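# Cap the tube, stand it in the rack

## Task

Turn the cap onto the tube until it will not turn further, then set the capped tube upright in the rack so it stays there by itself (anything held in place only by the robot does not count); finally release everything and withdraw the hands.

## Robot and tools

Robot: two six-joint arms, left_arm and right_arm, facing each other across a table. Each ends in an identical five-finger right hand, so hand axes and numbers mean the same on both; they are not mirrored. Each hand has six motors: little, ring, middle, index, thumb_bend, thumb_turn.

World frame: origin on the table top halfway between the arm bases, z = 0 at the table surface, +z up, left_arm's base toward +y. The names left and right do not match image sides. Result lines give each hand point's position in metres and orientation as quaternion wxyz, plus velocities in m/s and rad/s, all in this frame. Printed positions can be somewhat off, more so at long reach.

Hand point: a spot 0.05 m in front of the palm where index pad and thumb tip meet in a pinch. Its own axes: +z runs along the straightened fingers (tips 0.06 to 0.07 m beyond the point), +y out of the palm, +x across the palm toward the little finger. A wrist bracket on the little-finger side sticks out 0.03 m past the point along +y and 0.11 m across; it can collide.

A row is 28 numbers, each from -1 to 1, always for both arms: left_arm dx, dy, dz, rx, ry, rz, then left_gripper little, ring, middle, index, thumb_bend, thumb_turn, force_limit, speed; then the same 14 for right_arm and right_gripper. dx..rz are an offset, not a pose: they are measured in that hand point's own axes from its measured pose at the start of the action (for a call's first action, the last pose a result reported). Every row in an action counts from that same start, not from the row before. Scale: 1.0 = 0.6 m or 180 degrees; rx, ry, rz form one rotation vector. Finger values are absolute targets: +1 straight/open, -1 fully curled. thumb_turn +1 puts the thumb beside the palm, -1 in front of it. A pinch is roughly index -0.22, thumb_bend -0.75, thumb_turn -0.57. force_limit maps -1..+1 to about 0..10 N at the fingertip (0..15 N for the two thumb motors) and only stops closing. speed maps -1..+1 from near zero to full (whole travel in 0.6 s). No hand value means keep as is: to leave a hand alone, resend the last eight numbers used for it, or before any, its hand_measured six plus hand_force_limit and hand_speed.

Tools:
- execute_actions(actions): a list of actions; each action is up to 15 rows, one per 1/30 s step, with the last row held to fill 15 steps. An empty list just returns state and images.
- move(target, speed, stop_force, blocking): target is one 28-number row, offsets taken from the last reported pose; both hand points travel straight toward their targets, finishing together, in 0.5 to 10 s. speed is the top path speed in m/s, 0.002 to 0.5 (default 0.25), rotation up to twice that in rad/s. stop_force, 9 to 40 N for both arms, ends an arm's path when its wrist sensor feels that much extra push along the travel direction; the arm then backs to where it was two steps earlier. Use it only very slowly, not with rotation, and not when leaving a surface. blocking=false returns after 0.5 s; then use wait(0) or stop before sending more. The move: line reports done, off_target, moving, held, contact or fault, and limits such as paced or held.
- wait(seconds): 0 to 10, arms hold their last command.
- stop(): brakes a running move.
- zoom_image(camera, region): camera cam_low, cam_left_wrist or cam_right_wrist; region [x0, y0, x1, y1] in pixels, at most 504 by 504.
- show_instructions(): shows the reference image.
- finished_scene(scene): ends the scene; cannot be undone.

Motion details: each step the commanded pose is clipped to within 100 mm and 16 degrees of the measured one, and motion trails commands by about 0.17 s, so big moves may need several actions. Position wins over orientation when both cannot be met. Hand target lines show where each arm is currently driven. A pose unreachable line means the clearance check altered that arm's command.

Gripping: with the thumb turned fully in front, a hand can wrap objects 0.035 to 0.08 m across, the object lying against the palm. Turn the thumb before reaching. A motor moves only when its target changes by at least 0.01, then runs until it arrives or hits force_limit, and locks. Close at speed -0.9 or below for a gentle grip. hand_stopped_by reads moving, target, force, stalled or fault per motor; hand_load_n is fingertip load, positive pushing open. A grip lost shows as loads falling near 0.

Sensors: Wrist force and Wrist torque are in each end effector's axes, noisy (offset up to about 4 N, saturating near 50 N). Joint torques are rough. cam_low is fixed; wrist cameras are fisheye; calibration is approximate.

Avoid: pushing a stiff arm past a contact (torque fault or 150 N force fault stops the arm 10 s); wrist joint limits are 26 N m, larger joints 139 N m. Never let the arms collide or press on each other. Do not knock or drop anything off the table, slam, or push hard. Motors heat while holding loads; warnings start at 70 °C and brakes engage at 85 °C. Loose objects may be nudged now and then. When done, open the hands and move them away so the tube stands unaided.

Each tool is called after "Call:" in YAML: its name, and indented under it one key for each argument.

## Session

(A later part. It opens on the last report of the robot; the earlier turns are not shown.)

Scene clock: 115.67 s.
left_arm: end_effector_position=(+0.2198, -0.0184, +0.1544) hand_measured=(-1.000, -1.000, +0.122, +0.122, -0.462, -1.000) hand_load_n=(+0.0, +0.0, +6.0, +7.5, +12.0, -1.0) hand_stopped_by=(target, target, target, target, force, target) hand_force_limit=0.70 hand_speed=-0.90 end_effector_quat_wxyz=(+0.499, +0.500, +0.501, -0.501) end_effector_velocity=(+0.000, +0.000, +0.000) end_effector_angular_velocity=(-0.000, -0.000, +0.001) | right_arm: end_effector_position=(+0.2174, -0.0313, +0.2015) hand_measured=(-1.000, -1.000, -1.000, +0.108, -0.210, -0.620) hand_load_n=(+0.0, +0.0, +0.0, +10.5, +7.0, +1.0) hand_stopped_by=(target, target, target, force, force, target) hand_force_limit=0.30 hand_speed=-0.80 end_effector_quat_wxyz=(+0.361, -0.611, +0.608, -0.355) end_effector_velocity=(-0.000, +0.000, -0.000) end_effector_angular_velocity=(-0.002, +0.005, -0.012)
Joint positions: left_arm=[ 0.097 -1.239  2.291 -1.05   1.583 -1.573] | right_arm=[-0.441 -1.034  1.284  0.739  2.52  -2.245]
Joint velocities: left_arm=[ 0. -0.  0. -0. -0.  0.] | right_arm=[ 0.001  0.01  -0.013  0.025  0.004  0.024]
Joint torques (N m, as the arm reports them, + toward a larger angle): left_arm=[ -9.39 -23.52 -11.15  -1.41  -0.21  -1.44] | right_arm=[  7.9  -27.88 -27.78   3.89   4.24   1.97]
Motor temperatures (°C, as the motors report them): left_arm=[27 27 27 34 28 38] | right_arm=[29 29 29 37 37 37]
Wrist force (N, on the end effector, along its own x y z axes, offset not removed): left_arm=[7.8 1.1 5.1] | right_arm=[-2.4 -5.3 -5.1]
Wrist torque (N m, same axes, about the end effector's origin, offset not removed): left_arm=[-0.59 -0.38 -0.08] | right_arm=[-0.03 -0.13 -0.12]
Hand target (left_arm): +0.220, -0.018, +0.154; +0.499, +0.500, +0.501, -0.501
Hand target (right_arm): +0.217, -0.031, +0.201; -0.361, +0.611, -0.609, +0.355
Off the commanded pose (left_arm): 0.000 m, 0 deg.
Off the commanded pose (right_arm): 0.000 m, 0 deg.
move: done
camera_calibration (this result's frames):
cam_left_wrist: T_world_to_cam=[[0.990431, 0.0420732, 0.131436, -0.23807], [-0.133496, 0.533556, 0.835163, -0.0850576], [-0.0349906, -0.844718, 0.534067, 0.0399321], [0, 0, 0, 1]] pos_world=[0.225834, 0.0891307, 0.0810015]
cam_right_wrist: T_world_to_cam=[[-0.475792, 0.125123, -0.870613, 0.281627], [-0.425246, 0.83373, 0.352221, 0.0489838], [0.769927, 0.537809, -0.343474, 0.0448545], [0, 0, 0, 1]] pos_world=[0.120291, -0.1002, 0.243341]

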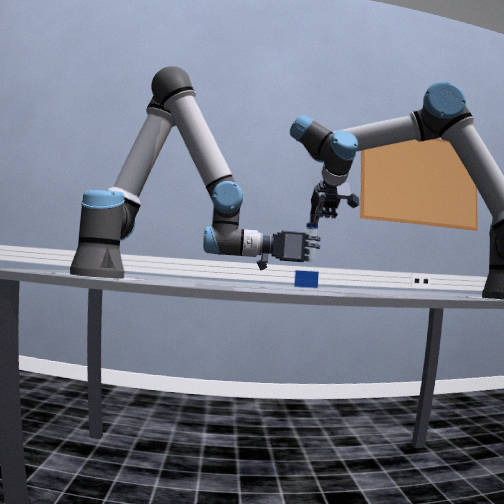

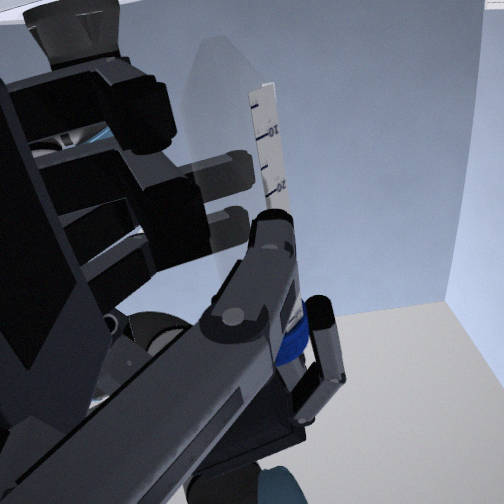

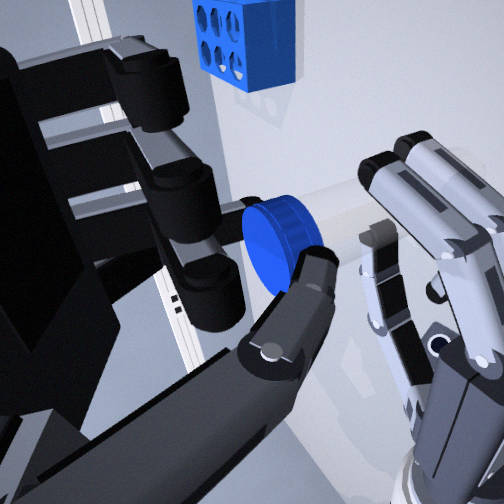

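Call:
execute_actions:
  actions:
    - [[0,0,0,0,0,0,-1,-1,0.12,0.12,-0.5,-1,0.7,-0.9,0,0,0,0,0,0,-1,-1,-1,0.45,0.1,-0.62,0.2,-0.3]]

Call:
move:
  target: [0,0,0,0,0,0,-1,-1,0.12,0.12,-0.5,-1,0.7,-0.9,-0.0082,-0.0098,0.0154,0,-0.654,-0.3675,-1,-1,-1,0.45,0.1,-0.62,0.2,-0.3]
  speed: 0.33

Call:
execute_actions:
  actions:
    - [[0,0,0,0,0,0,-1,-1,0.12,0.12,-0.5,-1,0.7,-0.9,0,0,0,0,0,0,-1,-1,-1,0.16,-0.15,-0.62,0.2,-0.4]]
    - [[0,0,0,0,0,0,-1,-1,0.12,0.12,-0.5,-1,0.7,-0.9,0,0,0,0,0,0,-1,-1,-1,0,-0.4,-0.62,0.3,-0.8]]
    - [[0,0,0,0,0,0,-1,-1,0.12,0.12,-0.5,-1,0.7,-0.9,0,0.0006,0.0003,0,0,0,-1,-1,-1,0,-0.4,-0.62,0.3,-0.8]]

Call:
move:
  target: [0,0,0,0,0,0,-1,-1,0.12,0.12,-0.5,-1,0.7,-0.9,-0.0117,0.0021,-0.0014,0,0.327,0.1838,-1,-1,-1,0,-0.4,-0.62,0.3,-0.8]
  speed: 0.15

Scene clock: 116.57 s.
left_arm: end_effector_position=(+0.2198, -0.0184, +0.1544) hand_measured=(-1.000, -1.000, +0.122, +0.122, -0.462, -1.000) hand_load_n=(+0.0, +0.0, +7.0, +7.5, +10.5, -1.0) hand_stopped_by=(target, target, target, target, force, target) hand_force_limit=0.70 hand_speed=-0.90 end_effector_quat_wxyz=(+0.499, +0.500, +0.501, -0.501) end_effector_velocity=(-0.001, -0.000, -0.000) end_effector_angular_velocity=(+0.001, -0.001, -0.001) | right_arm: end_effector_position=(+0.2174, -0.0313, +0.2014) hand_measured=(-1.000, -1.000, -1.000, +0.450, +0.078, -0.620) hand_load_n=(+0.0, +0.0, +0.0, +0.0, +0.0, +0.0) hand_stopped_by=(target, target, target, target, moving, target) hand_force_limit=0.20 hand_speed=-0.30 end_effector_quat_wxyz=(+0.361, -0.611, +0.608, -0.355) end_effector_velocity=(+0.000, -0.000, +0.001) end_effector_angular_velocity=(+0.002, -0.000, +0.000)
Joint positions: left_arm=[ 0.097 -1.239  2.291 -1.05   1.583 -1.573] | right_arm=[-0.441 -1.034  1.284  0.739  2.52  -2.244]
Joint velocities: left_arm=[-0.001  0.001  0.    -0.     0.     0.001] | right_arm=[-0.    -0.002  0.    -0.001 -0.001 -0.   ]
Joint torques (N m, as the arm reports them, + toward a larger angle): left_arm=[ -9.69 -23.54 -10.9   -2.26  -0.09  -1.48] | right_arm=[-10.16 -47.39  -5.92  -0.19  -1.4   -2.36]
Motor temperatures (°C, as the motors report them): left_arm=[27 27 27 34 28 38] | right_arm=[29 29 29 37 37 37]
Wrist force (N, on the end effector, along its own x y z axes, offset not removed): left_arm=[0.2 -2.1 1.2] | right_arm=[-0.2 -0.1 -0.9]
Wrist torque (N m, same axes, about the end effector's origin, offset not removed): left_arm=[-0.64 -0.26 -0.06] | right_arm=[0.00 0.27 0.36]
Hand target (left_arm): +0.220, -0.018, +0.154; +0.499, +0.500, +0.501, -0.501
Hand target (right_arm): +0.217, -0.031, +0.201; -0.361, +0.611, -0.608, +0.355
Off the commanded pose (left_arm): 0.000 m, 0 deg.
Off the commanded pose (right_arm): 0.000 m, 0 deg.
camera_calibration (this result's frames):
cam_left_wrist: T_world_to_cam=[[0.990431, 0.0420731, 0.131436, -0.23807], [-0.133496, 0.533556, 0.835162, -0.0850577], [-0.0349906, -0.844717, 0.534068, 0.039932], [0, 0, 0, 1]] pos_world=[0.225834, 0.0891307, 0.0810016]
cam_right_wrist: T_world_to_cam=[[-0.475814, 0.125079, -0.870607, 0.281595], [-0.425236, 0.833749, 0.352188, 0.0489867], [0.769919, 0.53779, -0.343521, 0.0448579], [0, 0, 0, 1]] pos_world=[0.120281, -0.100188, 0.243316]

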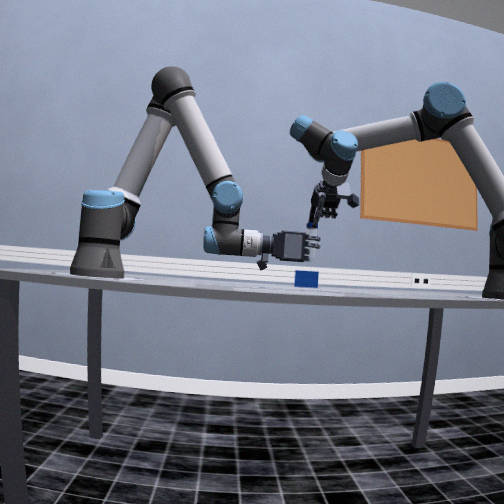

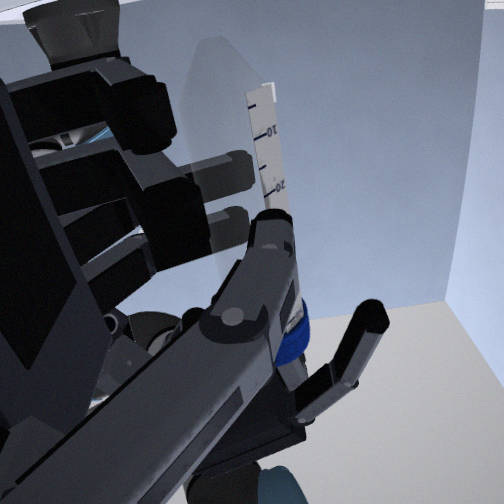

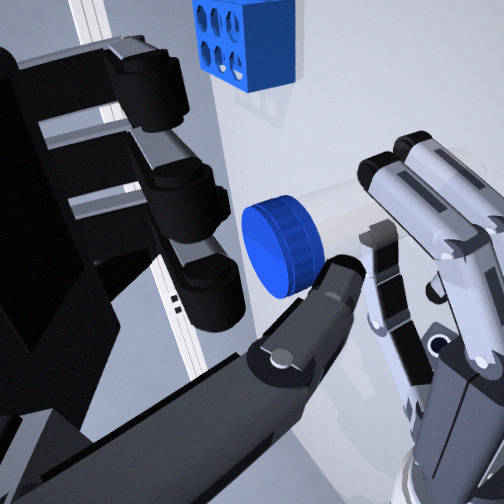

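Scene clock: 120.90 s.
left_arm: end_effector_position=(+0.2198, -0.0184, +0.1544) hand_measured=(-1.000, -1.000, +0.122, +0.122, -0.462, -1.000) hand_load_n=(+0.0, +0.0, +7.0, +7.5, +10.5, -1.0) hand_stopped_by=(target, target, target, target, force, target) hand_force_limit=0.70 hand_speed=-0.90 end_effector_quat_wxyz=(+0.499, +0.500, +0.501, -0.501) end_effector_velocity=(+0.000, +0.000, -0.000) end_effector_angular_velocity=(+0.000, +0.000, -0.000) | right_arm: end_effector_position=(+0.2284, -0.0264, +0.2019) hand_measured=(-1.000, -1.000, -1.000, +0.450, +0.100, -0.620) hand_load_n=(+0.0, +0.0, +0.0, +0.0, +0.0, +0.0) hand_stopped_by=(target, target, target, target, target, target) hand_force_limit=0.20 hand_speed=-0.30 end_effector_quat_wxyz=(-0.468, +0.795, +0.335, -0.192) end_effector_velocity=(+0.000, -0.000, -0.000) end_effector_angular_velocity=(-0.003, +0.004, +0.012)
Joint positions: left_arm=[ 0.097 -1.239  2.291 -1.05   1.583 -1.573] | right_arm=[-1.034 -0.734  0.99   1.614  0.537 -5.067]
Joint velocities: left_arm=[ 0.  0.  0.  0.  0. -0.] | right_arm=[ 0.001  0.008 -0.008  0.022  0.003 -0.02 ]
Joint torques (N m, as the arm reports them, + toward a larger angle): left_arm=[ -9.53 -23.91 -11.22  -2.59  -0.04  -1.45] | right_arm=[ 10.08 -41.63 -30.12   4.43   1.45  -2.36]
Motor temperatures (°C, as the motors report them): left_arm=[27 27 27 34 28 38] | right_arm=[29 29 29 37 37 37]
Wrist force (N, on the end effector, along its own x y z axes, offset not removed): left_arm=[0.7 -1.4 1.2] | right_arm=[-2.0 -0.4 -0.3]
Wrist torque (N m, same axes, about the end effector's origin, offset not removed): left_arm=[-0.47 -0.30 -0.07] | right_arm=[0.06 0.53 -0.14]
Hand target (left_arm): +0.220, -0.018, +0.154; +0.499, +0.500, +0.501, -0.501
Hand target (right_arm): +0.228, -0.026, +0.202; -0.468, +0.795, +0.335, -0.192
Off the commanded pose (left_arm): 0.000 m, 0 deg.
Off the commanded pose (right_arm): 0.000 m, 0 deg.
move: done
camera_calibration (this result's frames):
cam_left_wrist: T_world_to_cam=[[0.990431, 0.0420731, 0.131436, -0.23807], [-0.133496, 0.533556, 0.835163, -0.0850577], [-0.0349905, -0.844717, 0.534068, 0.0399321], [0, 0, 0, 1]] pos_world=[0.225834, 0.0891307, 0.0810015]
cam_right_wrist: T_world_to_cam=[[0.257254, -0.418448, -0.871046, 0.104973], [-0.293433, -0.892648, 0.342164, -0.0242034], [-0.920716, 0.167571, -0.352423, 0.41207], [0, 0, 0, 1]] pos_world=[0.345292, -0.0467301, 0.244941]

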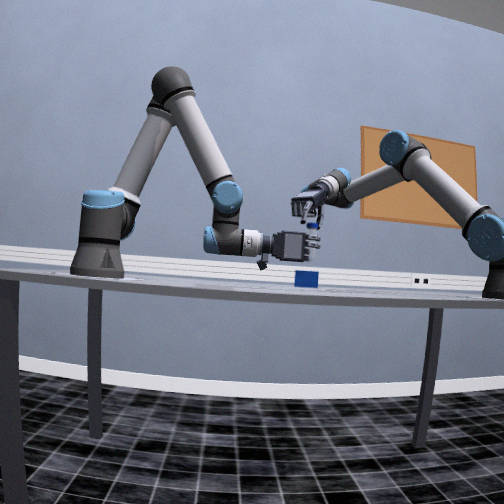

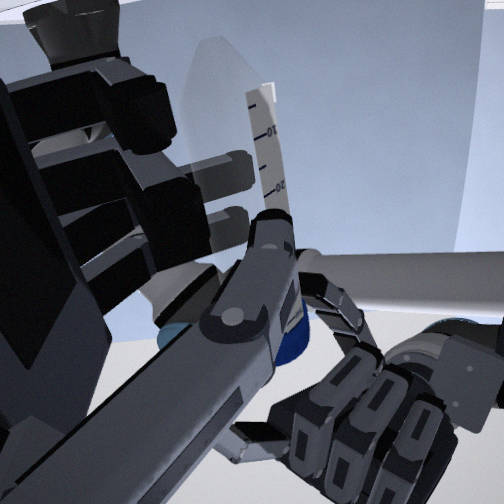

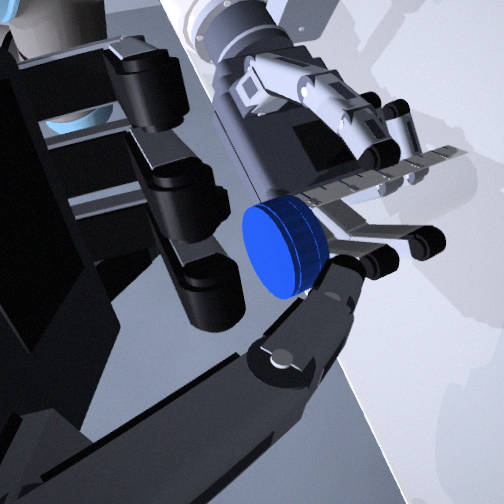

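Scene clock: 122.40 s.
left_arm: end_effector_position=(+0.2198, -0.0184, +0.1544) hand_measured=(-1.000, -1.000, +0.122, +0.122, -0.462, -1.000) hand_load_n=(+0.0, +0.0, +7.5, +7.0, +10.0, -2.0) hand_stopped_by=(target, target, target, target, force, target) hand_force_limit=0.70 hand_speed=-0.90 end_effector_quat_wxyz=(+0.499, +0.500, +0.501, -0.501) end_effector_velocity=(-0.000, +0.000, -0.000) end_effector_angular_velocity=(+0.001, -0.000, -0.000) | right_arm: end_effector_position=(+0.2284, -0.0264, +0.2015) hand_measured=(-1.000, -1.000, -1.000, +0.108, -0.202, -0.620) hand_load_n=(+0.0, +0.0, +0.0, +10.5, +8.5, -0.5) hand_stopped_by=(target, target, target, force, force, target) hand_force_limit=0.30 hand_speed=-0.80 end_effector_quat_wxyz=(-0.468, +0.795, +0.335, -0.192) end_effector_velocity=(-0.000, -0.000, -0.000) end_effector_angular_velocity=(-0.001, +0.000, -0.000)
Joint positions: left_arm=[ 0.097 -1.239  2.291 -1.05   1.583 -1.573] | right_arm=[-1.034 -0.733  0.991  1.613  0.537 -5.067]
Joint velocities: left_arm=[-0.     0.001  0.     0.     0.     0.   ] | right_arm=[ 0.     0.     0.    -0.001  0.001  0.001]
Joint torques (N m, as the arm reports them, + toward a larger angle): left_arm=[ -9.31 -24.05 -10.86  -2.4    0.07  -1.37] | right_arm=[ -7.4  -38.73  -5.04   0.3   -1.15  -0.8 ]
Motor temperatures (°C, as the motors report them): left_arm=[27 27 27 34 28 38] | right_arm=[29 29 29 37 37 37]
Wrist force (N, on the end effector, along its own x y z axes, offset not removed): left_arm=[3.0 -0.1 2.2] | right_arm=[-4.5 -5.9 -1.8]
Wrist torque (N m, same axes, about the end effector's origin, offset not removed): left_arm=[-0.52 -0.32 0.01] | right_arm=[-0.32 0.83 -0.35]
Hand target (left_arm): +0.220, -0.018, +0.154; +0.499, +0.500, +0.501, -0.501
Hand target (right_arm): +0.228, -0.026, +0.201; -0.468, +0.795, +0.335, -0.192
Off the commanded pose (left_arm): 0.000 m, 0 deg.
Off the commanded pose (right_arm): 0.000 m, 0 deg.
camera_calibration (this result's frames):
cam_left_wrist: T_world_to_cam=[[0.990431, 0.0420732, 0.131436, -0.23807], [-0.133496, 0.533556, 0.835163, -0.0850577], [-0.0349904, -0.844717, 0.534068, 0.0399319], [0, 0, 0, 1]] pos_world=[0.225834, 0.0891307, 0.0810016]
cam_right_wrist: T_world_to_cam=[[0.257302, -0.418483, -0.871015, 0.104615], [-0.293382, -0.892648, 0.342209, -0.0240953], [-0.920718, 0.167489, -0.352456, 0.411919], [0, 0, 0, 1]] pos_world=[0.345275, -0.0467212, 0.24455]

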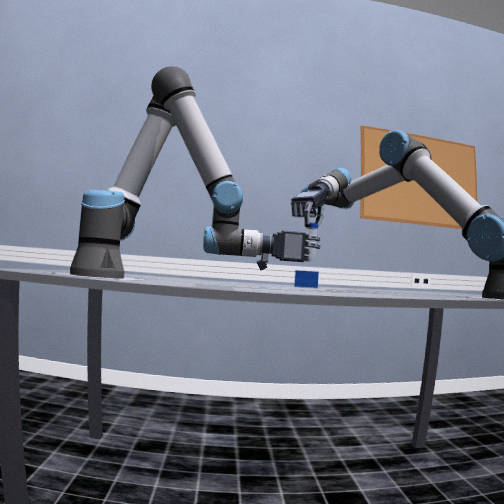

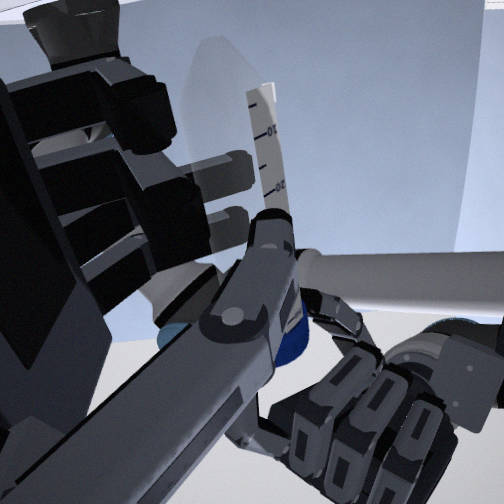

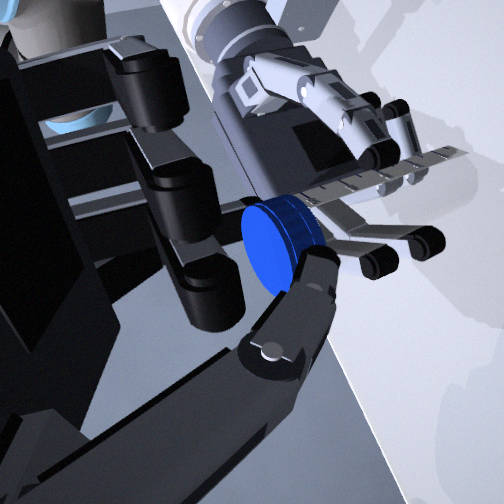

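Scene clock: 126.77 s.
left_arm: end_effector_position=(+0.2198, -0.0184, +0.1544) hand_measured=(-1.000, -1.000, +0.122, +0.122, -0.462, -1.000) hand_load_n=(+0.0, -0.5, +1.5, +4.0, +8.0, -1.0) hand_stopped_by=(target, target, target, target, force, target) hand_force_limit=0.70 hand_speed=-0.90 end_effector_quat_wxyz=(+0.499, +0.500, +0.501, -0.501) end_effector_velocity=(-0.000, -0.000, +0.000) end_effector_angular_velocity=(-0.000, -0.000, -0.000) | right_arm: end_effector_position=(+0.2245, -0.0323, +0.2012) hand_measured=(-1.000, -1.000, -1.000, +0.108, -0.202, -0.620) hand_load_n=(+0.0, +0.0, +0.0, +11.0, +5.0, -3.5) hand_stopped_by=(target, target, target, force, force, target) hand_force_limit=0.30 hand_speed=-0.80 end_effector_quat_wxyz=(+0.498, -0.846, +0.164, -0.098) end_effector_velocity=(-0.000, +0.000, -0.000) end_effector_angular_velocity=(+0.000, -0.001, -0.013)
Joint positions: left_arm=[ 0.097 -1.239  2.291 -1.05   1.583 -1.573] | right_arm=[-0.909 -1.368  1.676  0.242  1.183 -3.372]
Joint velocities: left_arm=[-0. -0.  0. -0.  0.  0.] | right_arm=[ 0.006 -0.003  0.003 -0.005  0.016  0.01 ]
Joint torques (N m, as the arm reports them, + toward a larger angle): left_arm=[-10.3  -22.95 -10.41  -2.6   -0.1   -1.36] | right_arm=[  9.89 -33.83  -6.37  -1.75   2.68   2.21]
Motor temperatures (°C, as the motors report them): left_arm=[27 27 27 34 28 38] | right_arm=[29 29 29 37 37 37]
Wrist force (N, on the end effector, along its own x y z axes, offset not removed): left_arm=[3.2 -2.4 1.7] | right_arm=[-2.2 -5.1 -4.8]
Wrist torque (N m, same axes, about the end effector's origin, offset not removed): left_arm=[-0.68 -0.28 -0.07] | right_arm=[-0.27 0.39 -0.12]
Hand target (left_arm): +0.220, -0.018, +0.154; +0.499, +0.500, +0.501, -0.501
Hand target (right_arm): +0.225, -0.032, +0.201; -0.498, +0.845, -0.164, +0.099
Off the commanded pose (left_arm): 0.000 m, 0 deg.
Off the commanded pose (right_arm): 0.000 m, 0 deg.
move: done
camera_calibration (this result's frames):
cam_left_wrist: T_world_to_cam=[[0.990431, 0.0420731, 0.131436, -0.23807], [-0.133496, 0.533556, 0.835163, -0.0850576], [-0.0349907, -0.844718, 0.534067, 0.0399322], [0, 0, 0, 1]] pos_world=[0.225834, 0.0891308, 0.0810014]
cam_right_wrist: T_world_to_cam=[[-0.290188, -0.391446, -0.873248, 0.227094], [-0.935896, -0.0743601, 0.344339, 0.139854], [-0.199725, 0.917192, -0.344774, 0.269992], [0, 0, 0, 1]] pos_world=[0.250713, -0.14834, 0.243238]

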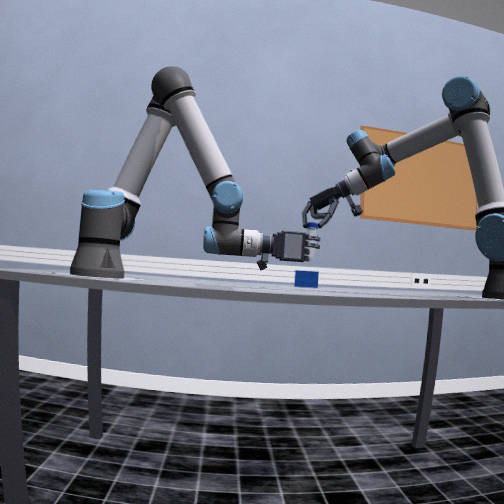

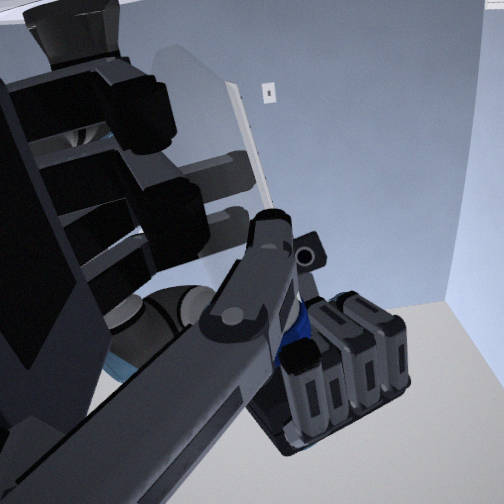

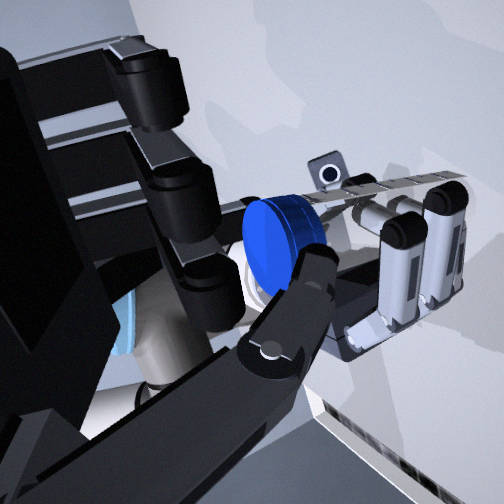

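Call:
execute_actions:
  actions:
    - [[0,0,0,0,0,0,-1,-1,0.5,0.5,0.1,-1,0.7,-0.6,0,0,0,0,0,0,-1,-1,-1,0,-0.4,-0.62,0.3,-0.8]]
    - [[0,0,0,0,0,0,-1,-1,0.5,0.5,0.1,-1,0.7,-0.6,0,0,0,0,0,0,-1,-1,-1,0,-0.4,-0.62,0.3,-0.8]]
    - [[0,-0.05,0,0,0,0,-1,-1,0.5,0.5,0.1,-1,0.7,-0.6,0,0,0,0,0,0,-1,-1,-1,0,-0.4,-0.62,0.3,-0.8]]
    - [[0,-0.06,0,0,0,0,-1,-1,0.5,0.5,0.1,-1,0.7,-0.6,0,0,0,0,0,0,-1,-1,-1,0,-0.4,-0.62,0.3,-0.8]]

Scene clock: 129.00 s.
left_arm: end_effector_position=(+0.1550, -0.0183, +0.1543) hand_measured=(-1.000, -1.000, +0.500, +0.500, +0.100, -1.000) hand_load_n=(+0.0, +0.0, +0.0, +0.0, +0.0, +0.0) hand_stopped_by=(target, target, target, target, target, target) hand_force_limit=0.70 hand_speed=-0.60 end_effector_quat_wxyz=(+0.498, +0.500, +0.501, -0.501) end_effector_velocity=(-0.007, -0.000, +0.000) end_effector_angular_velocity=(+0.000, -0.000, +0.005) | right_arm: end_effector_position=(+0.2245, -0.0323, +0.2012) hand_measured=(-1.000, -1.000, -1.000, +0.108, -0.202, -0.620) hand_load_n=(+0.0, +0.0, +0.0, +10.0, +7.5, -1.0) hand_stopped_by=(target, target, target, force, force, target) hand_force_limit=0.30 hand_speed=-0.80 end_effector_quat_wxyz=(+0.498, -0.846, +0.164, -0.098) end_effector_velocity=(+0.000, +0.000, +0.001) end_effector_angular_velocity=(+0.001, -0.001, -0.000)
Joint positions: left_arm=[-0.103 -1.272  2.347 -1.073  1.384 -1.574] | right_arm=[-0.909 -1.368  1.676  0.242  1.183 -3.372]
Joint velocities: left_arm=[-0.027 -0.002  0.003 -0.001 -0.032  0.   ] | right_arm=[ 0.    -0.001  0.    -0.001 -0.     0.   ]
Joint torques (N m, as the arm reports them, + toward a larger angle): left_arm=[-12.95 -36.1   -4.71  -3.52  -1.66  -2.54] | right_arm=[ -8.84 -22.42 -27.11   1.73  -2.3   -2.08]
Motor temperatures (°C, as the motors report them): left_arm=[27 27 27 34 28 38] | right_arm=[29 29 29 37 37 37]
Wrist force (N, on the end effector, along its own x y z axes, offset not removed): left_arm=[0.9 -1.8 0.5] | right_arm=[-2.2 -1.9 -3.7]
Wrist torque (N m, same axes, about the end effector's origin, offset not removed): left_arm=[-0.56 -0.34 0.00] | right_arm=[-0.03 0.50 -0.30]
Hand target (left_arm): +0.154, -0.018, +0.154; +0.498, +0.500, +0.501, -0.501
Hand target (right_arm): +0.225, -0.032, +0.201; -0.498, +0.846, -0.164, +0.098
Off the commanded pose (left_arm): 0.001 m, 0 deg.
Off the commanded pose (right_arm): 0.000 m, 0 deg.
camera_calibration (this result's frames):
cam_left_wrist: T_world_to_cam=[[0.990582, 0.0409849, 0.130642, -0.173791], [-0.132246, 0.533583, 0.835344, -0.093916], [-0.035472, -0.844754, 0.533978, 0.0379068], [0, 0, 0, 1]] pos_world=[0.161079, 0.0892567, 0.0809152]
cam_right_wrist: T_world_to_cam=[[-0.290172, -0.391429, -0.87326, 0.2271], [-0.935903, -0.0743607, 0.344319, 0.139839], [-0.199713, 0.917199, -0.344762, 0.269998], [0, 0, 0, 1]] pos_world=[0.250696, -0.14835, 0.243253]

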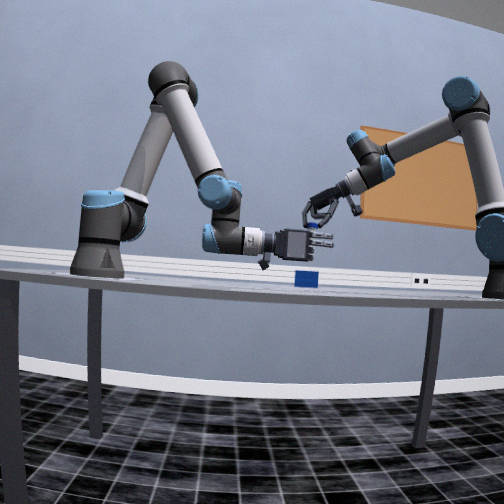

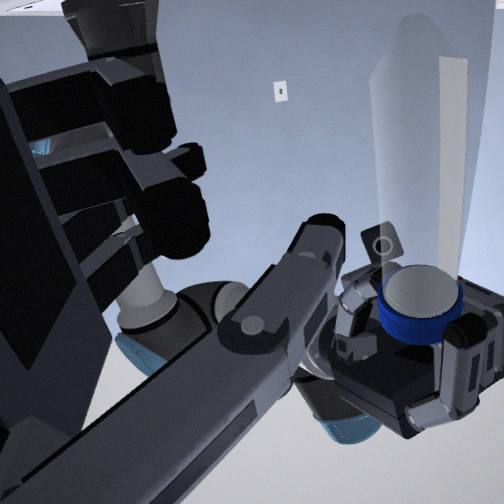

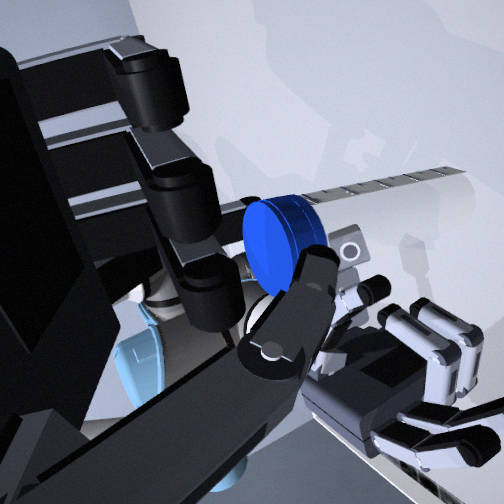

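Call:
move:
  target: [-0.1,-0.1,-0.25,0,0,0,-1,-1,0.5,0.5,0.1,-1,0.7,-0.6,0.444,-0.077,0.106,0,0.015,-0.027,-1,-1,-1,0,-0.4,-0.62,0.3,-0.8]
  speed: 0.15

Call:
zoom_image:
  camera: "cam_low"
  region: [260,210,350,300]

Scene clock: 131.87 s.
left_arm: end_effector_position=(+0.0952, +0.1315, +0.2146) hand_measured=(-1.000, -1.000, +0.500, +0.500, +0.100, -1.000) hand_load_n=(+0.0, +0.0, +0.0, +0.0, +0.0, +0.0) hand_stopped_by=(target, target, target, target, target, target) hand_force_limit=0.70 hand_speed=-0.60 end_effector_quat_wxyz=(+0.497, +0.500, +0.501, -0.502) end_effector_velocity=(-0.001, +0.002, +0.001) end_effector_angular_velocity=(+0.005, +0.004, +0.004) | right_arm: end_effector_position=(+0.5006, -0.0602, +0.2110) hand_measured=(-1.000, -1.000, -1.000, +0.108, -0.202, -0.620) hand_load_n=(+0.0, +0.0, +0.0, +10.0, +7.5, -1.0) hand_stopped_by=(target, target, target, force, force, target) hand_force_limit=0.30 hand_speed=-0.80 end_effector_quat_wxyz=(+0.490, -0.849, +0.140, -0.139) end_effector_velocity=(+0.001, +0.001, -0.000) end_effector_angular_velocity=(-0.000, +0.002, -0.000)
Joint positions: left_arm=[-0.668 -1.952  2.721 -0.765  0.82  -1.578] | right_arm=[-1.236 -0.965  1.079  0.517  0.955 -3.655]
Joint velocities: left_arm=[-0.026 -0.019  0.001  0.024 -0.03  -0.008] | right_arm=[-0.     0.005 -0.007  0.004 -0.     0.001]
Joint torques (N m, as the arm reports them, + toward a larger angle): left_arm=[-10.01 -12.09  -6.72   0.43  -1.62  -2.68] | right_arm=[ -9.77 -36.47 -33.54   2.25  -3.02  -2.39]
Motor temperatures (°C, as the motors report them): left_arm=[27 27 27 34 28 38] | right_arm=[29 29 29 37 37 37]
Wrist force (N, on the end effector, along its own x y z axes, offset not removed): left_arm=[1.5 -0.2 1.5] | right_arm=[-0.3 -1.8 -1.1]
Wrist torque (N m, same axes, about the end effector's origin, offset not removed): left_arm=[-0.38 -0.46 0.01] | right_arm=[0.07 0.24 0.20]
Hand target (left_arm): +0.095, +0.132, +0.215; +0.497, +0.500, +0.501, -0.501
Hand target (right_arm): +0.501, -0.060, +0.211; -0.490, +0.849, -0.140, +0.139
Off the commanded pose (left_arm): 0.001 m, 0 deg.
Off the commanded pose (right_arm): 0.001 m, 0 deg.
move: done
camera_calibration (this result's frames):
cam_left_wrist: T_world_to_cam=[[0.990871, 0.0403173, 0.128644, -0.128075], [-0.130223, 0.53314, 0.835945, -0.232372], [-0.0348825, -0.845066, 0.533523, 0.130231], [0, 0, 0, 1]] pos_world=[0.101188, 0.239104, 0.141244]
cam_right_wrist: T_world_to_cam=[[-0.211074, -0.42355, -0.880939, 0.264947], [-0.963262, -0.0629744, 0.261077, 0.424744], [-0.166056, 0.903681, -0.394698, 0.347005], [0, 0, 0, 1]] pos_world=[0.522686, -0.174616, 0.259474]

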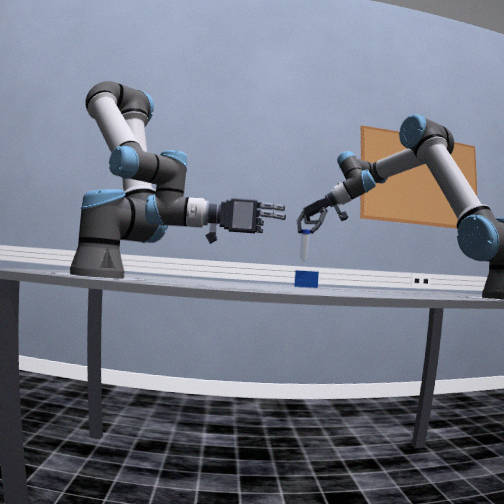

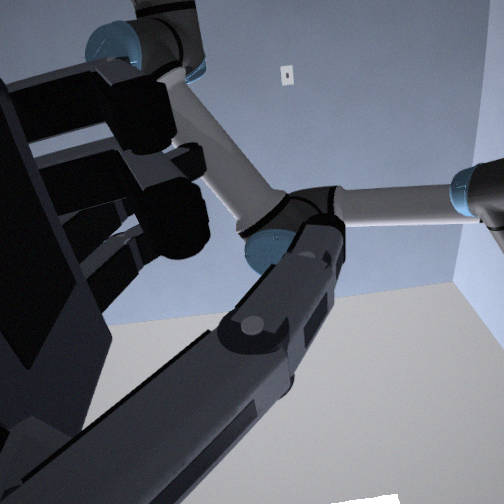

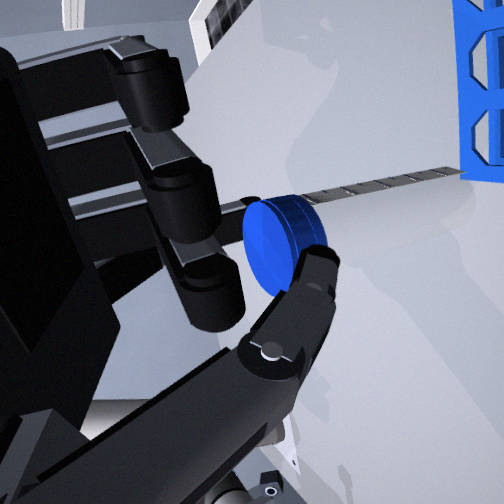

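Region (260, 210, 350, 300) of cam_low's 504x504 image, scaled by 5.600, with more detail than that image has.

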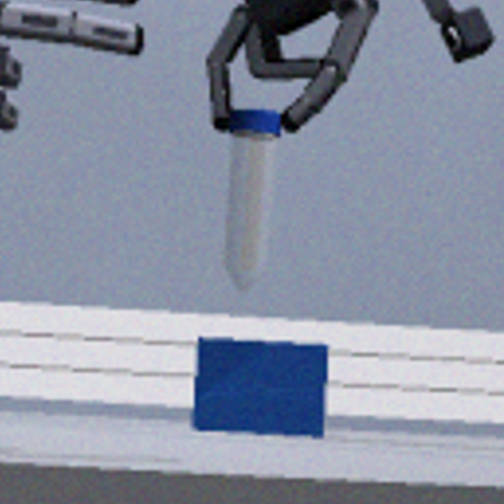

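Call:
move:
  target: [0,0,0,0,0,0,-1,-1,0.5,0.5,0.1,-1,0.7,-0.6,0.033,0.022,0.036,0,0,0,-1,-1,-1,0,-0.4,-0.62,0.3,-0.8]
  speed: 0.06

Call:
zoom_image:
  camera: "cam_low"
  region: [275,230,335,290]

Call:
zoom_image:
  camera: "cam_right_wrist"
  region: [344,100,504,260]

Scene clock: 133.20 s.
left_arm: end_effector_position=(+0.0952, +0.1315, +0.2146) hand_measured=(-1.000, -1.000, +0.500, +0.500, +0.100, -1.000) hand_load_n=(+0.0, +0.0, +0.0, +0.0, +0.0, +0.0) hand_stopped_by=(target, target, target, target, target, target) hand_force_limit=0.70 hand_speed=-0.60 end_effector_quat_wxyz=(+0.497, +0.500, +0.501, -0.502) end_effector_velocity=(+0.001, +0.000, +0.000) end_effector_angular_velocity=(-0.001, +0.001, +0.001) | right_arm: end_effector_position=(+0.5254, -0.0569, +0.1912) hand_measured=(-1.000, -1.000, -1.000, +0.108, -0.202, -0.620) hand_load_n=(+0.0, +0.0, +0.0, +10.0, +7.5, -1.0) hand_stopped_by=(target, target, target, force, force, target) hand_force_limit=0.30 hand_speed=-0.80 end_effector_quat_wxyz=(+0.490, -0.849, +0.140, -0.139) end_effector_velocity=(+0.002, +0.000, -0.002) end_effector_angular_velocity=(-0.000, +0.002, -0.001)
Joint positions: left_arm=[-0.668 -1.952  2.721 -0.765  0.82  -1.578] | right_arm=[-1.248 -0.897  1.018  0.515  0.946 -3.663]
Joint velocities: left_arm=[ 0.001 -0.002 -0.    -0.     0.    -0.   ] | right_arm=[-0.001  0.006 -0.005  0.001 -0.     0.001]
Joint torques (N m, as the arm reports them, + toward a larger angle): left_arm=[ 12.03  11.82 -11.41  -3.24   1.53   2.62] | right_arm=[ -9.89 -37.89 -32.57   2.21  -3.13  -2.33]
Motor temperatures (°C, as the motors report them): left_arm=[27 27 27 34 28 38] | right_arm=[29 29 29 37 37 37]
Wrist force (N, on the end effector, along its own x y z axes, offset not removed): left_arm=[1.1 -1.8 2.4] | right_arm=[-1.0 -1.5 -3.4]
Wrist torque (N m, same axes, about the end effector's origin, offset not removed): left_arm=[-0.70 -0.42 -0.06] | right_arm=[0.00 0.44 0.07]
Hand target (left_arm): +0.095, +0.132, +0.215; +0.497, +0.500, +0.501, -0.502
Hand target (right_arm): +0.526, -0.057, +0.191; -0.490, +0.849, -0.140, +0.139
Off the commanded pose (left_arm): 0.000 m, 0 deg.
Off the commanded pose (right_arm): 0.000 m, 0 deg.
move: done
camera_calibration (this result's frames):
cam_left_wrist: T_world_to_cam=[[0.990869, 0.0403148, 0.128662, -0.128082], [-0.130238, 0.533119, 0.835956, -0.232364], [-0.034891, -0.845079, 0.533501, 0.130253], [0, 0, 0, 1]] pos_world=[0.101194, 0.239115, 0.141235]
cam_right_wrist: T_world_to_cam=[[-0.211027, -0.423523, -0.880963, 0.25408], [-0.96328, -0.0629595, 0.261014, 0.454054], [-0.16601, 0.903695, -0.394685, 0.340257], [0, 0, 0, 1]] pos_world=[0.547486, -0.171293, 0.239615]

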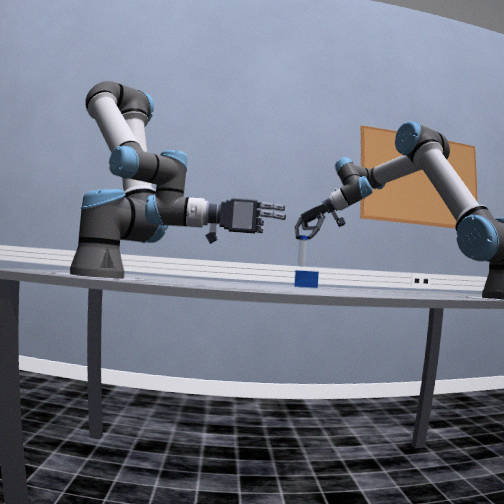

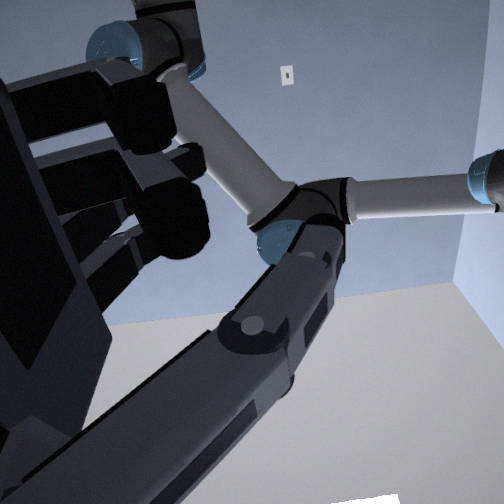

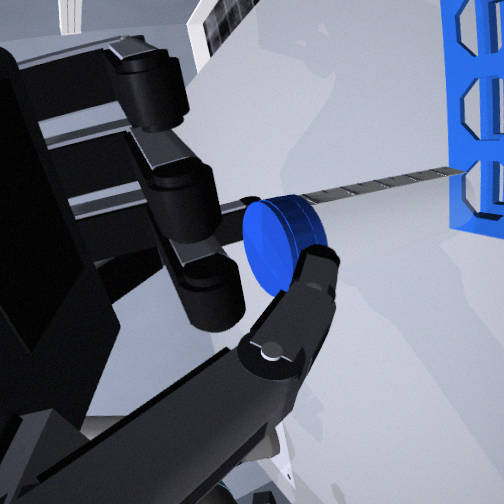

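Region (275, 230, 335, 290) of cam_low's 504x504 image, scaled by 8.400, with more detail than that image has.

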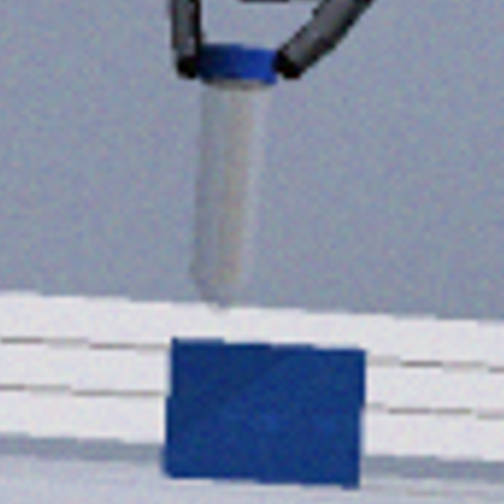

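Region (344, 100, 504, 260) of cam_right_wrist's 504x504 image, scaled by 3.150, with more detail than that image has.

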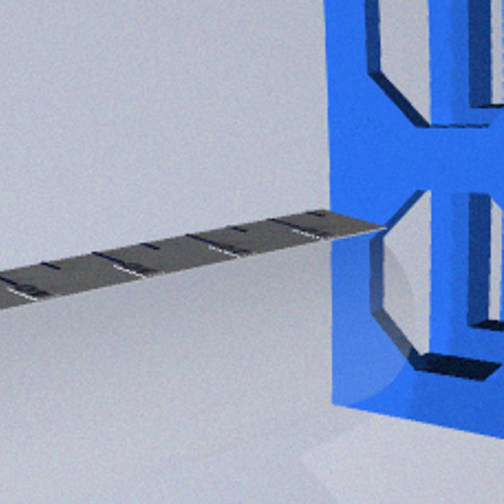

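Call:
move:
  target: [0,0,0,0,0,0,-1,-1,0.5,0.5,0.1,-1,0.7,-0.6,-0.003,0.037,0.0185,0,0,0,-1,-1,-1,0,-0.4,-0.62,0.3,-0.8]
  speed: 0.03
  stop_force: 9

Call:
zoom_image:
  camera: "cam_right_wrist"
  region: [344,100,504,260]

Scene clock: 134.63 s.
left_arm: end_effector_position=(+0.0952, +0.1315, +0.2146) hand_measured=(-1.000, -1.000, +0.500, +0.500, +0.100, -1.000) hand_load_n=(+0.0, +0.0, +0.0, +0.0, +0.0, +0.0) hand_stopped_by=(target, target, target, target, target, target) hand_force_limit=0.70 hand_speed=-0.60 end_effector_quat_wxyz=(+0.497, +0.500, +0.501, -0.502) end_effector_velocity=(-0.000, -0.000, +0.000) end_effector_angular_velocity=(-0.000, +0.001, -0.001) | right_arm: end_effector_position=(+0.5256, -0.0581, +0.1665) hand_measured=(-1.000, -1.000, -1.000, +0.108, -0.202, -0.620) hand_load_n=(+0.0, +0.0, +0.0, +10.0, +7.5, -1.0) hand_stopped_by=(target, target, target, force, force, target) hand_force_limit=0.30 hand_speed=-0.80 end_effector_quat_wxyz=(+0.490, -0.849, +0.140, -0.139) end_effector_velocity=(+0.000, -0.000, -0.001) end_effector_angular_velocity=(+0.001, -0.002, +0.001)
Joint positions: left_arm=[-0.668 -1.952  2.721 -0.765  0.82  -1.578] | right_arm=[-1.25  -0.888  1.066  0.458  0.944 -3.665]
Joint velocities: left_arm=[-0.001 -0.    -0.    -0.     0.    -0.001] | right_arm=[-0.    -0.001  0.004 -0.005 -0.001 -0.001]
Joint torques (N m, as the arm reports them, + toward a larger angle): left_arm=[  8.39   8.79 -13.47  -1.38   0.64   2.33] | right_arm=[-10.46 -38.59  -7.58  -1.54  -3.24  -1.9 ]
Motor temperatures (°C, as the motors report them): left_arm=[27 27 27 34 28 38] | right_arm=[29 29 29 37 37 37]
Wrist force (N, on the end effector, along its own x y z axes, offset not removed): left_arm=[1.8 -1.2 -0.3] | right_arm=[-2.6 -1.7 -1.1]
Wrist torque (N m, same axes, about the end effector's origin, offset not removed): left_arm=[-0.39 -0.45 -0.01] | right_arm=[0.02 0.63 -0.03]
Hand target (left_arm): +0.095, +0.132, +0.215; +0.497, +0.500, +0.501, -0.502
Hand target (right_arm): +0.526, -0.058, +0.166; -0.490, +0.849, -0.140, +0.139
Off the commanded pose (left_arm): 0.000 m, 0 deg.
Off the commanded pose (right_arm): 0.000 m, 0 deg.
move: done
camera_calibration (this result's frames):
cam_left_wrist: T_world_to_cam=[[0.990868, 0.0403143, 0.128666, -0.128084], [-0.13024, 0.533121, 0.835954, -0.232362], [-0.0348935, -0.845078, 0.533504, 0.130252], [0, 0, 0, 1]] pos_world=[0.101197, 0.239114, 0.141234]
cam_right_wrist: T_world_to_cam=[[-0.21102, -0.423559, -0.880947, 0.231868], [-0.963277, -0.0629731, 0.261019, 0.46061], [-0.166033, 0.903677, -0.394716, 0.331658], [0, 0, 0, 1]] pos_world=[0.54769, -0.172496, 0.214946]

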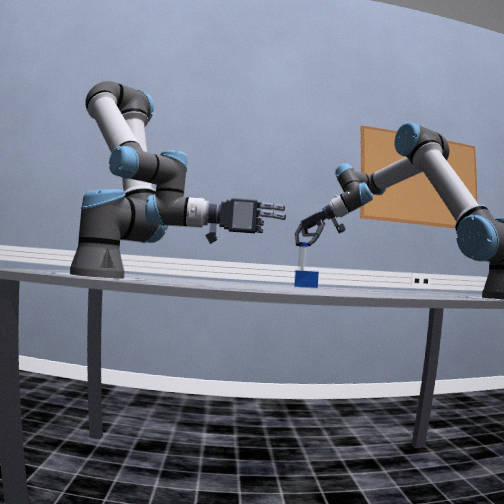

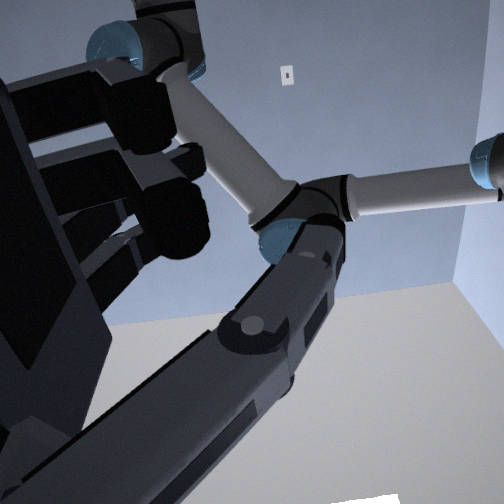

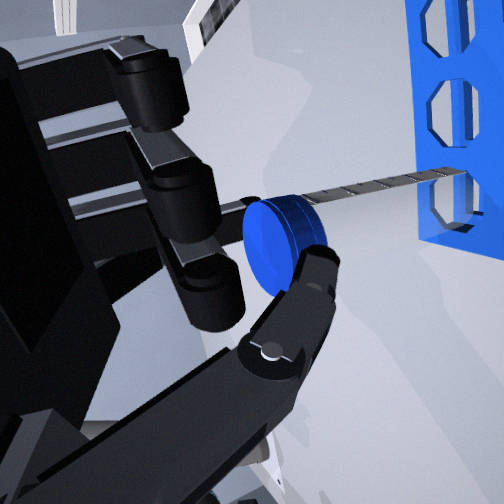

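Region (344, 100, 504, 260) of cam_right_wrist's 504x504 image, scaled by 3.150, with more detail than that image has.

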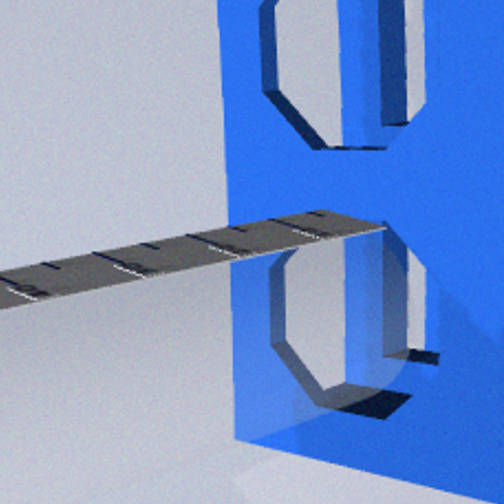

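Close; nudge −x 1 mm and descend.

Call:
move:
  target: [0,0,0,0,0,0,-1,-1,0.5,0.5,0.1,-1,0.7,-0.6,-0.008,0.0575,0.031,0,0,0,-1,-1,-1,0,-0.4,-0.62,0.3,-0.8]
  speed: 0.015
  stop_force: 9

Call:
zoom_image:
  camera: "cam_low"
  region: [275,230,335,290]

Scene clock: 137.67 s.
left_arm: end_effector_position=(+0.0952, +0.1315, +0.2146) hand_measured=(-1.000, -1.000, +0.500, +0.500, +0.100, -1.000) hand_load_n=(+0.0, +0.0, +0.0, +0.0, +0.0, +0.0) hand_stopped_by=(target, target, target, target, target, target) hand_force_limit=0.70 hand_speed=-0.60 end_effector_quat_wxyz=(+0.497, +0.500, +0.501, -0.502) end_effector_velocity=(+0.001, +0.000, -0.000) end_effector_angular_velocity=(-0.000, +0.001, +0.001) | right_arm: end_effector_position=(+0.5246, -0.0581, +0.1273) hand_measured=(-1.000, -1.000, -1.000, +0.108, -0.202, -0.620) hand_load_n=(+0.0, +0.0, +0.0, +10.0, +7.5, -1.0) hand_stopped_by=(target, target, target, force, force, target) hand_force_limit=0.30 hand_speed=-0.80 end_effector_quat_wxyz=(+0.490, -0.849, +0.140, -0.139) end_effector_velocity=(-0.000, +0.000, -0.002) end_effector_angular_velocity=(-0.000, -0.002, +0.000)
Joint positions: left_arm=[-0.668 -1.952  2.721 -0.765  0.82  -1.578] | right_arm=[-1.249 -0.868  1.134  0.37   0.944 -3.665]
Joint velocities: left_arm=[ 0.001 -0.001  0.     0.    -0.    -0.001] | right_arm=[ 0.001  0.001  0.004 -0.006  0.001 -0.001]
Joint torques (N m, as the arm reports them, + toward a larger angle): left_arm=[  7.04   6.8  -13.39  -0.69   0.33   2.16] | right_arm=[  9.93 -37.88  -8.2   -1.33   2.23   2.3 ]
Motor temperatures (°C, as the motors report them): left_arm=[27 27 27 34 28 38] | right_arm=[29 29 29 37 37 37]
Wrist force (N, on the end effector, along its own x y z axes, offset not removed): left_arm=[0.4 -1.5 1.2] | right_arm=[0.8 -3.2 -4.9]
Wrist torque (N m, same axes, about the end effector's origin, offset not removed): left_arm=[-0.52 -0.30 -0.10] | right_arm=[-0.14 0.27 -0.04]
Hand target (left_arm): +0.095, +0.132, +0.215; +0.497, +0.500, +0.501, -0.502
Hand target (right_arm): +0.525, -0.058, +0.127; -0.490, +0.849, -0.140, +0.139
Off the commanded pose (left_arm): 0.000 m, 0 deg.
Off the commanded pose (right_arm): 0.000 m, 0 deg.
move: done
camera_calibration (this result's frames):
cam_left_wrist: T_world_to_cam=[[0.990868, 0.0403145, 0.128666, -0.128084], [-0.13024, 0.533121, 0.835954, -0.232362], [-0.0348933, -0.845078, 0.533504, 0.130252], [0, 0, 0, 1]] pos_world=[0.101197, 0.239114, 0.141234]
cam_right_wrist: T_world_to_cam=[[-0.211031, -0.423579, -0.880935, 0.197073], [-0.963272, -0.0629793, 0.261037, 0.469851], [-0.16605, 0.903667, -0.394731, 0.316077], [0, 0, 0, 1]] pos_world=[0.546668, -0.172561, 0.175725]

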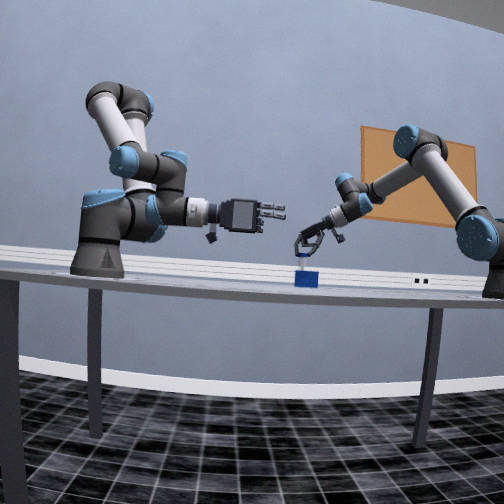

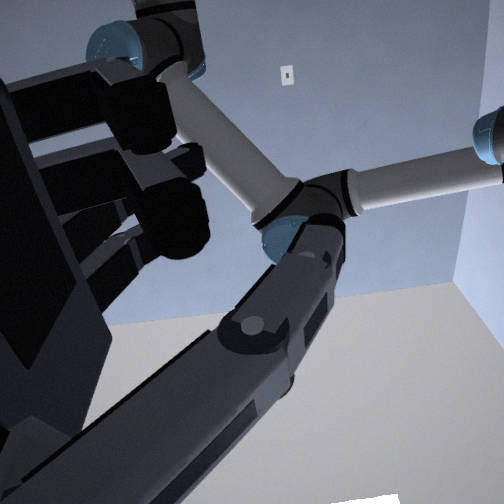

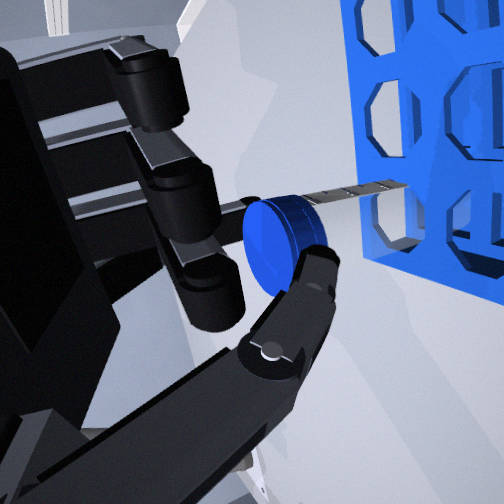

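Region (275, 230, 335, 290) of cam_low's 504x504 image, scaled by 8.400, with more detail than that image has.

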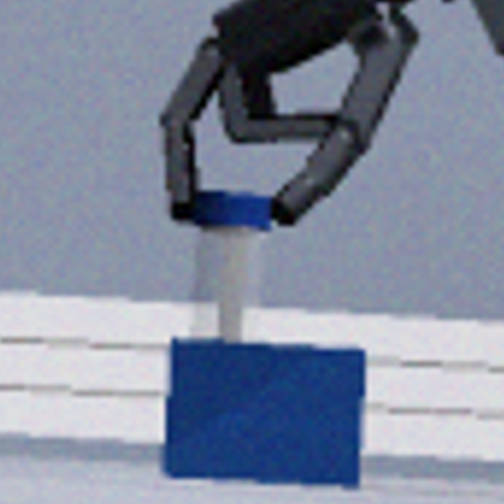

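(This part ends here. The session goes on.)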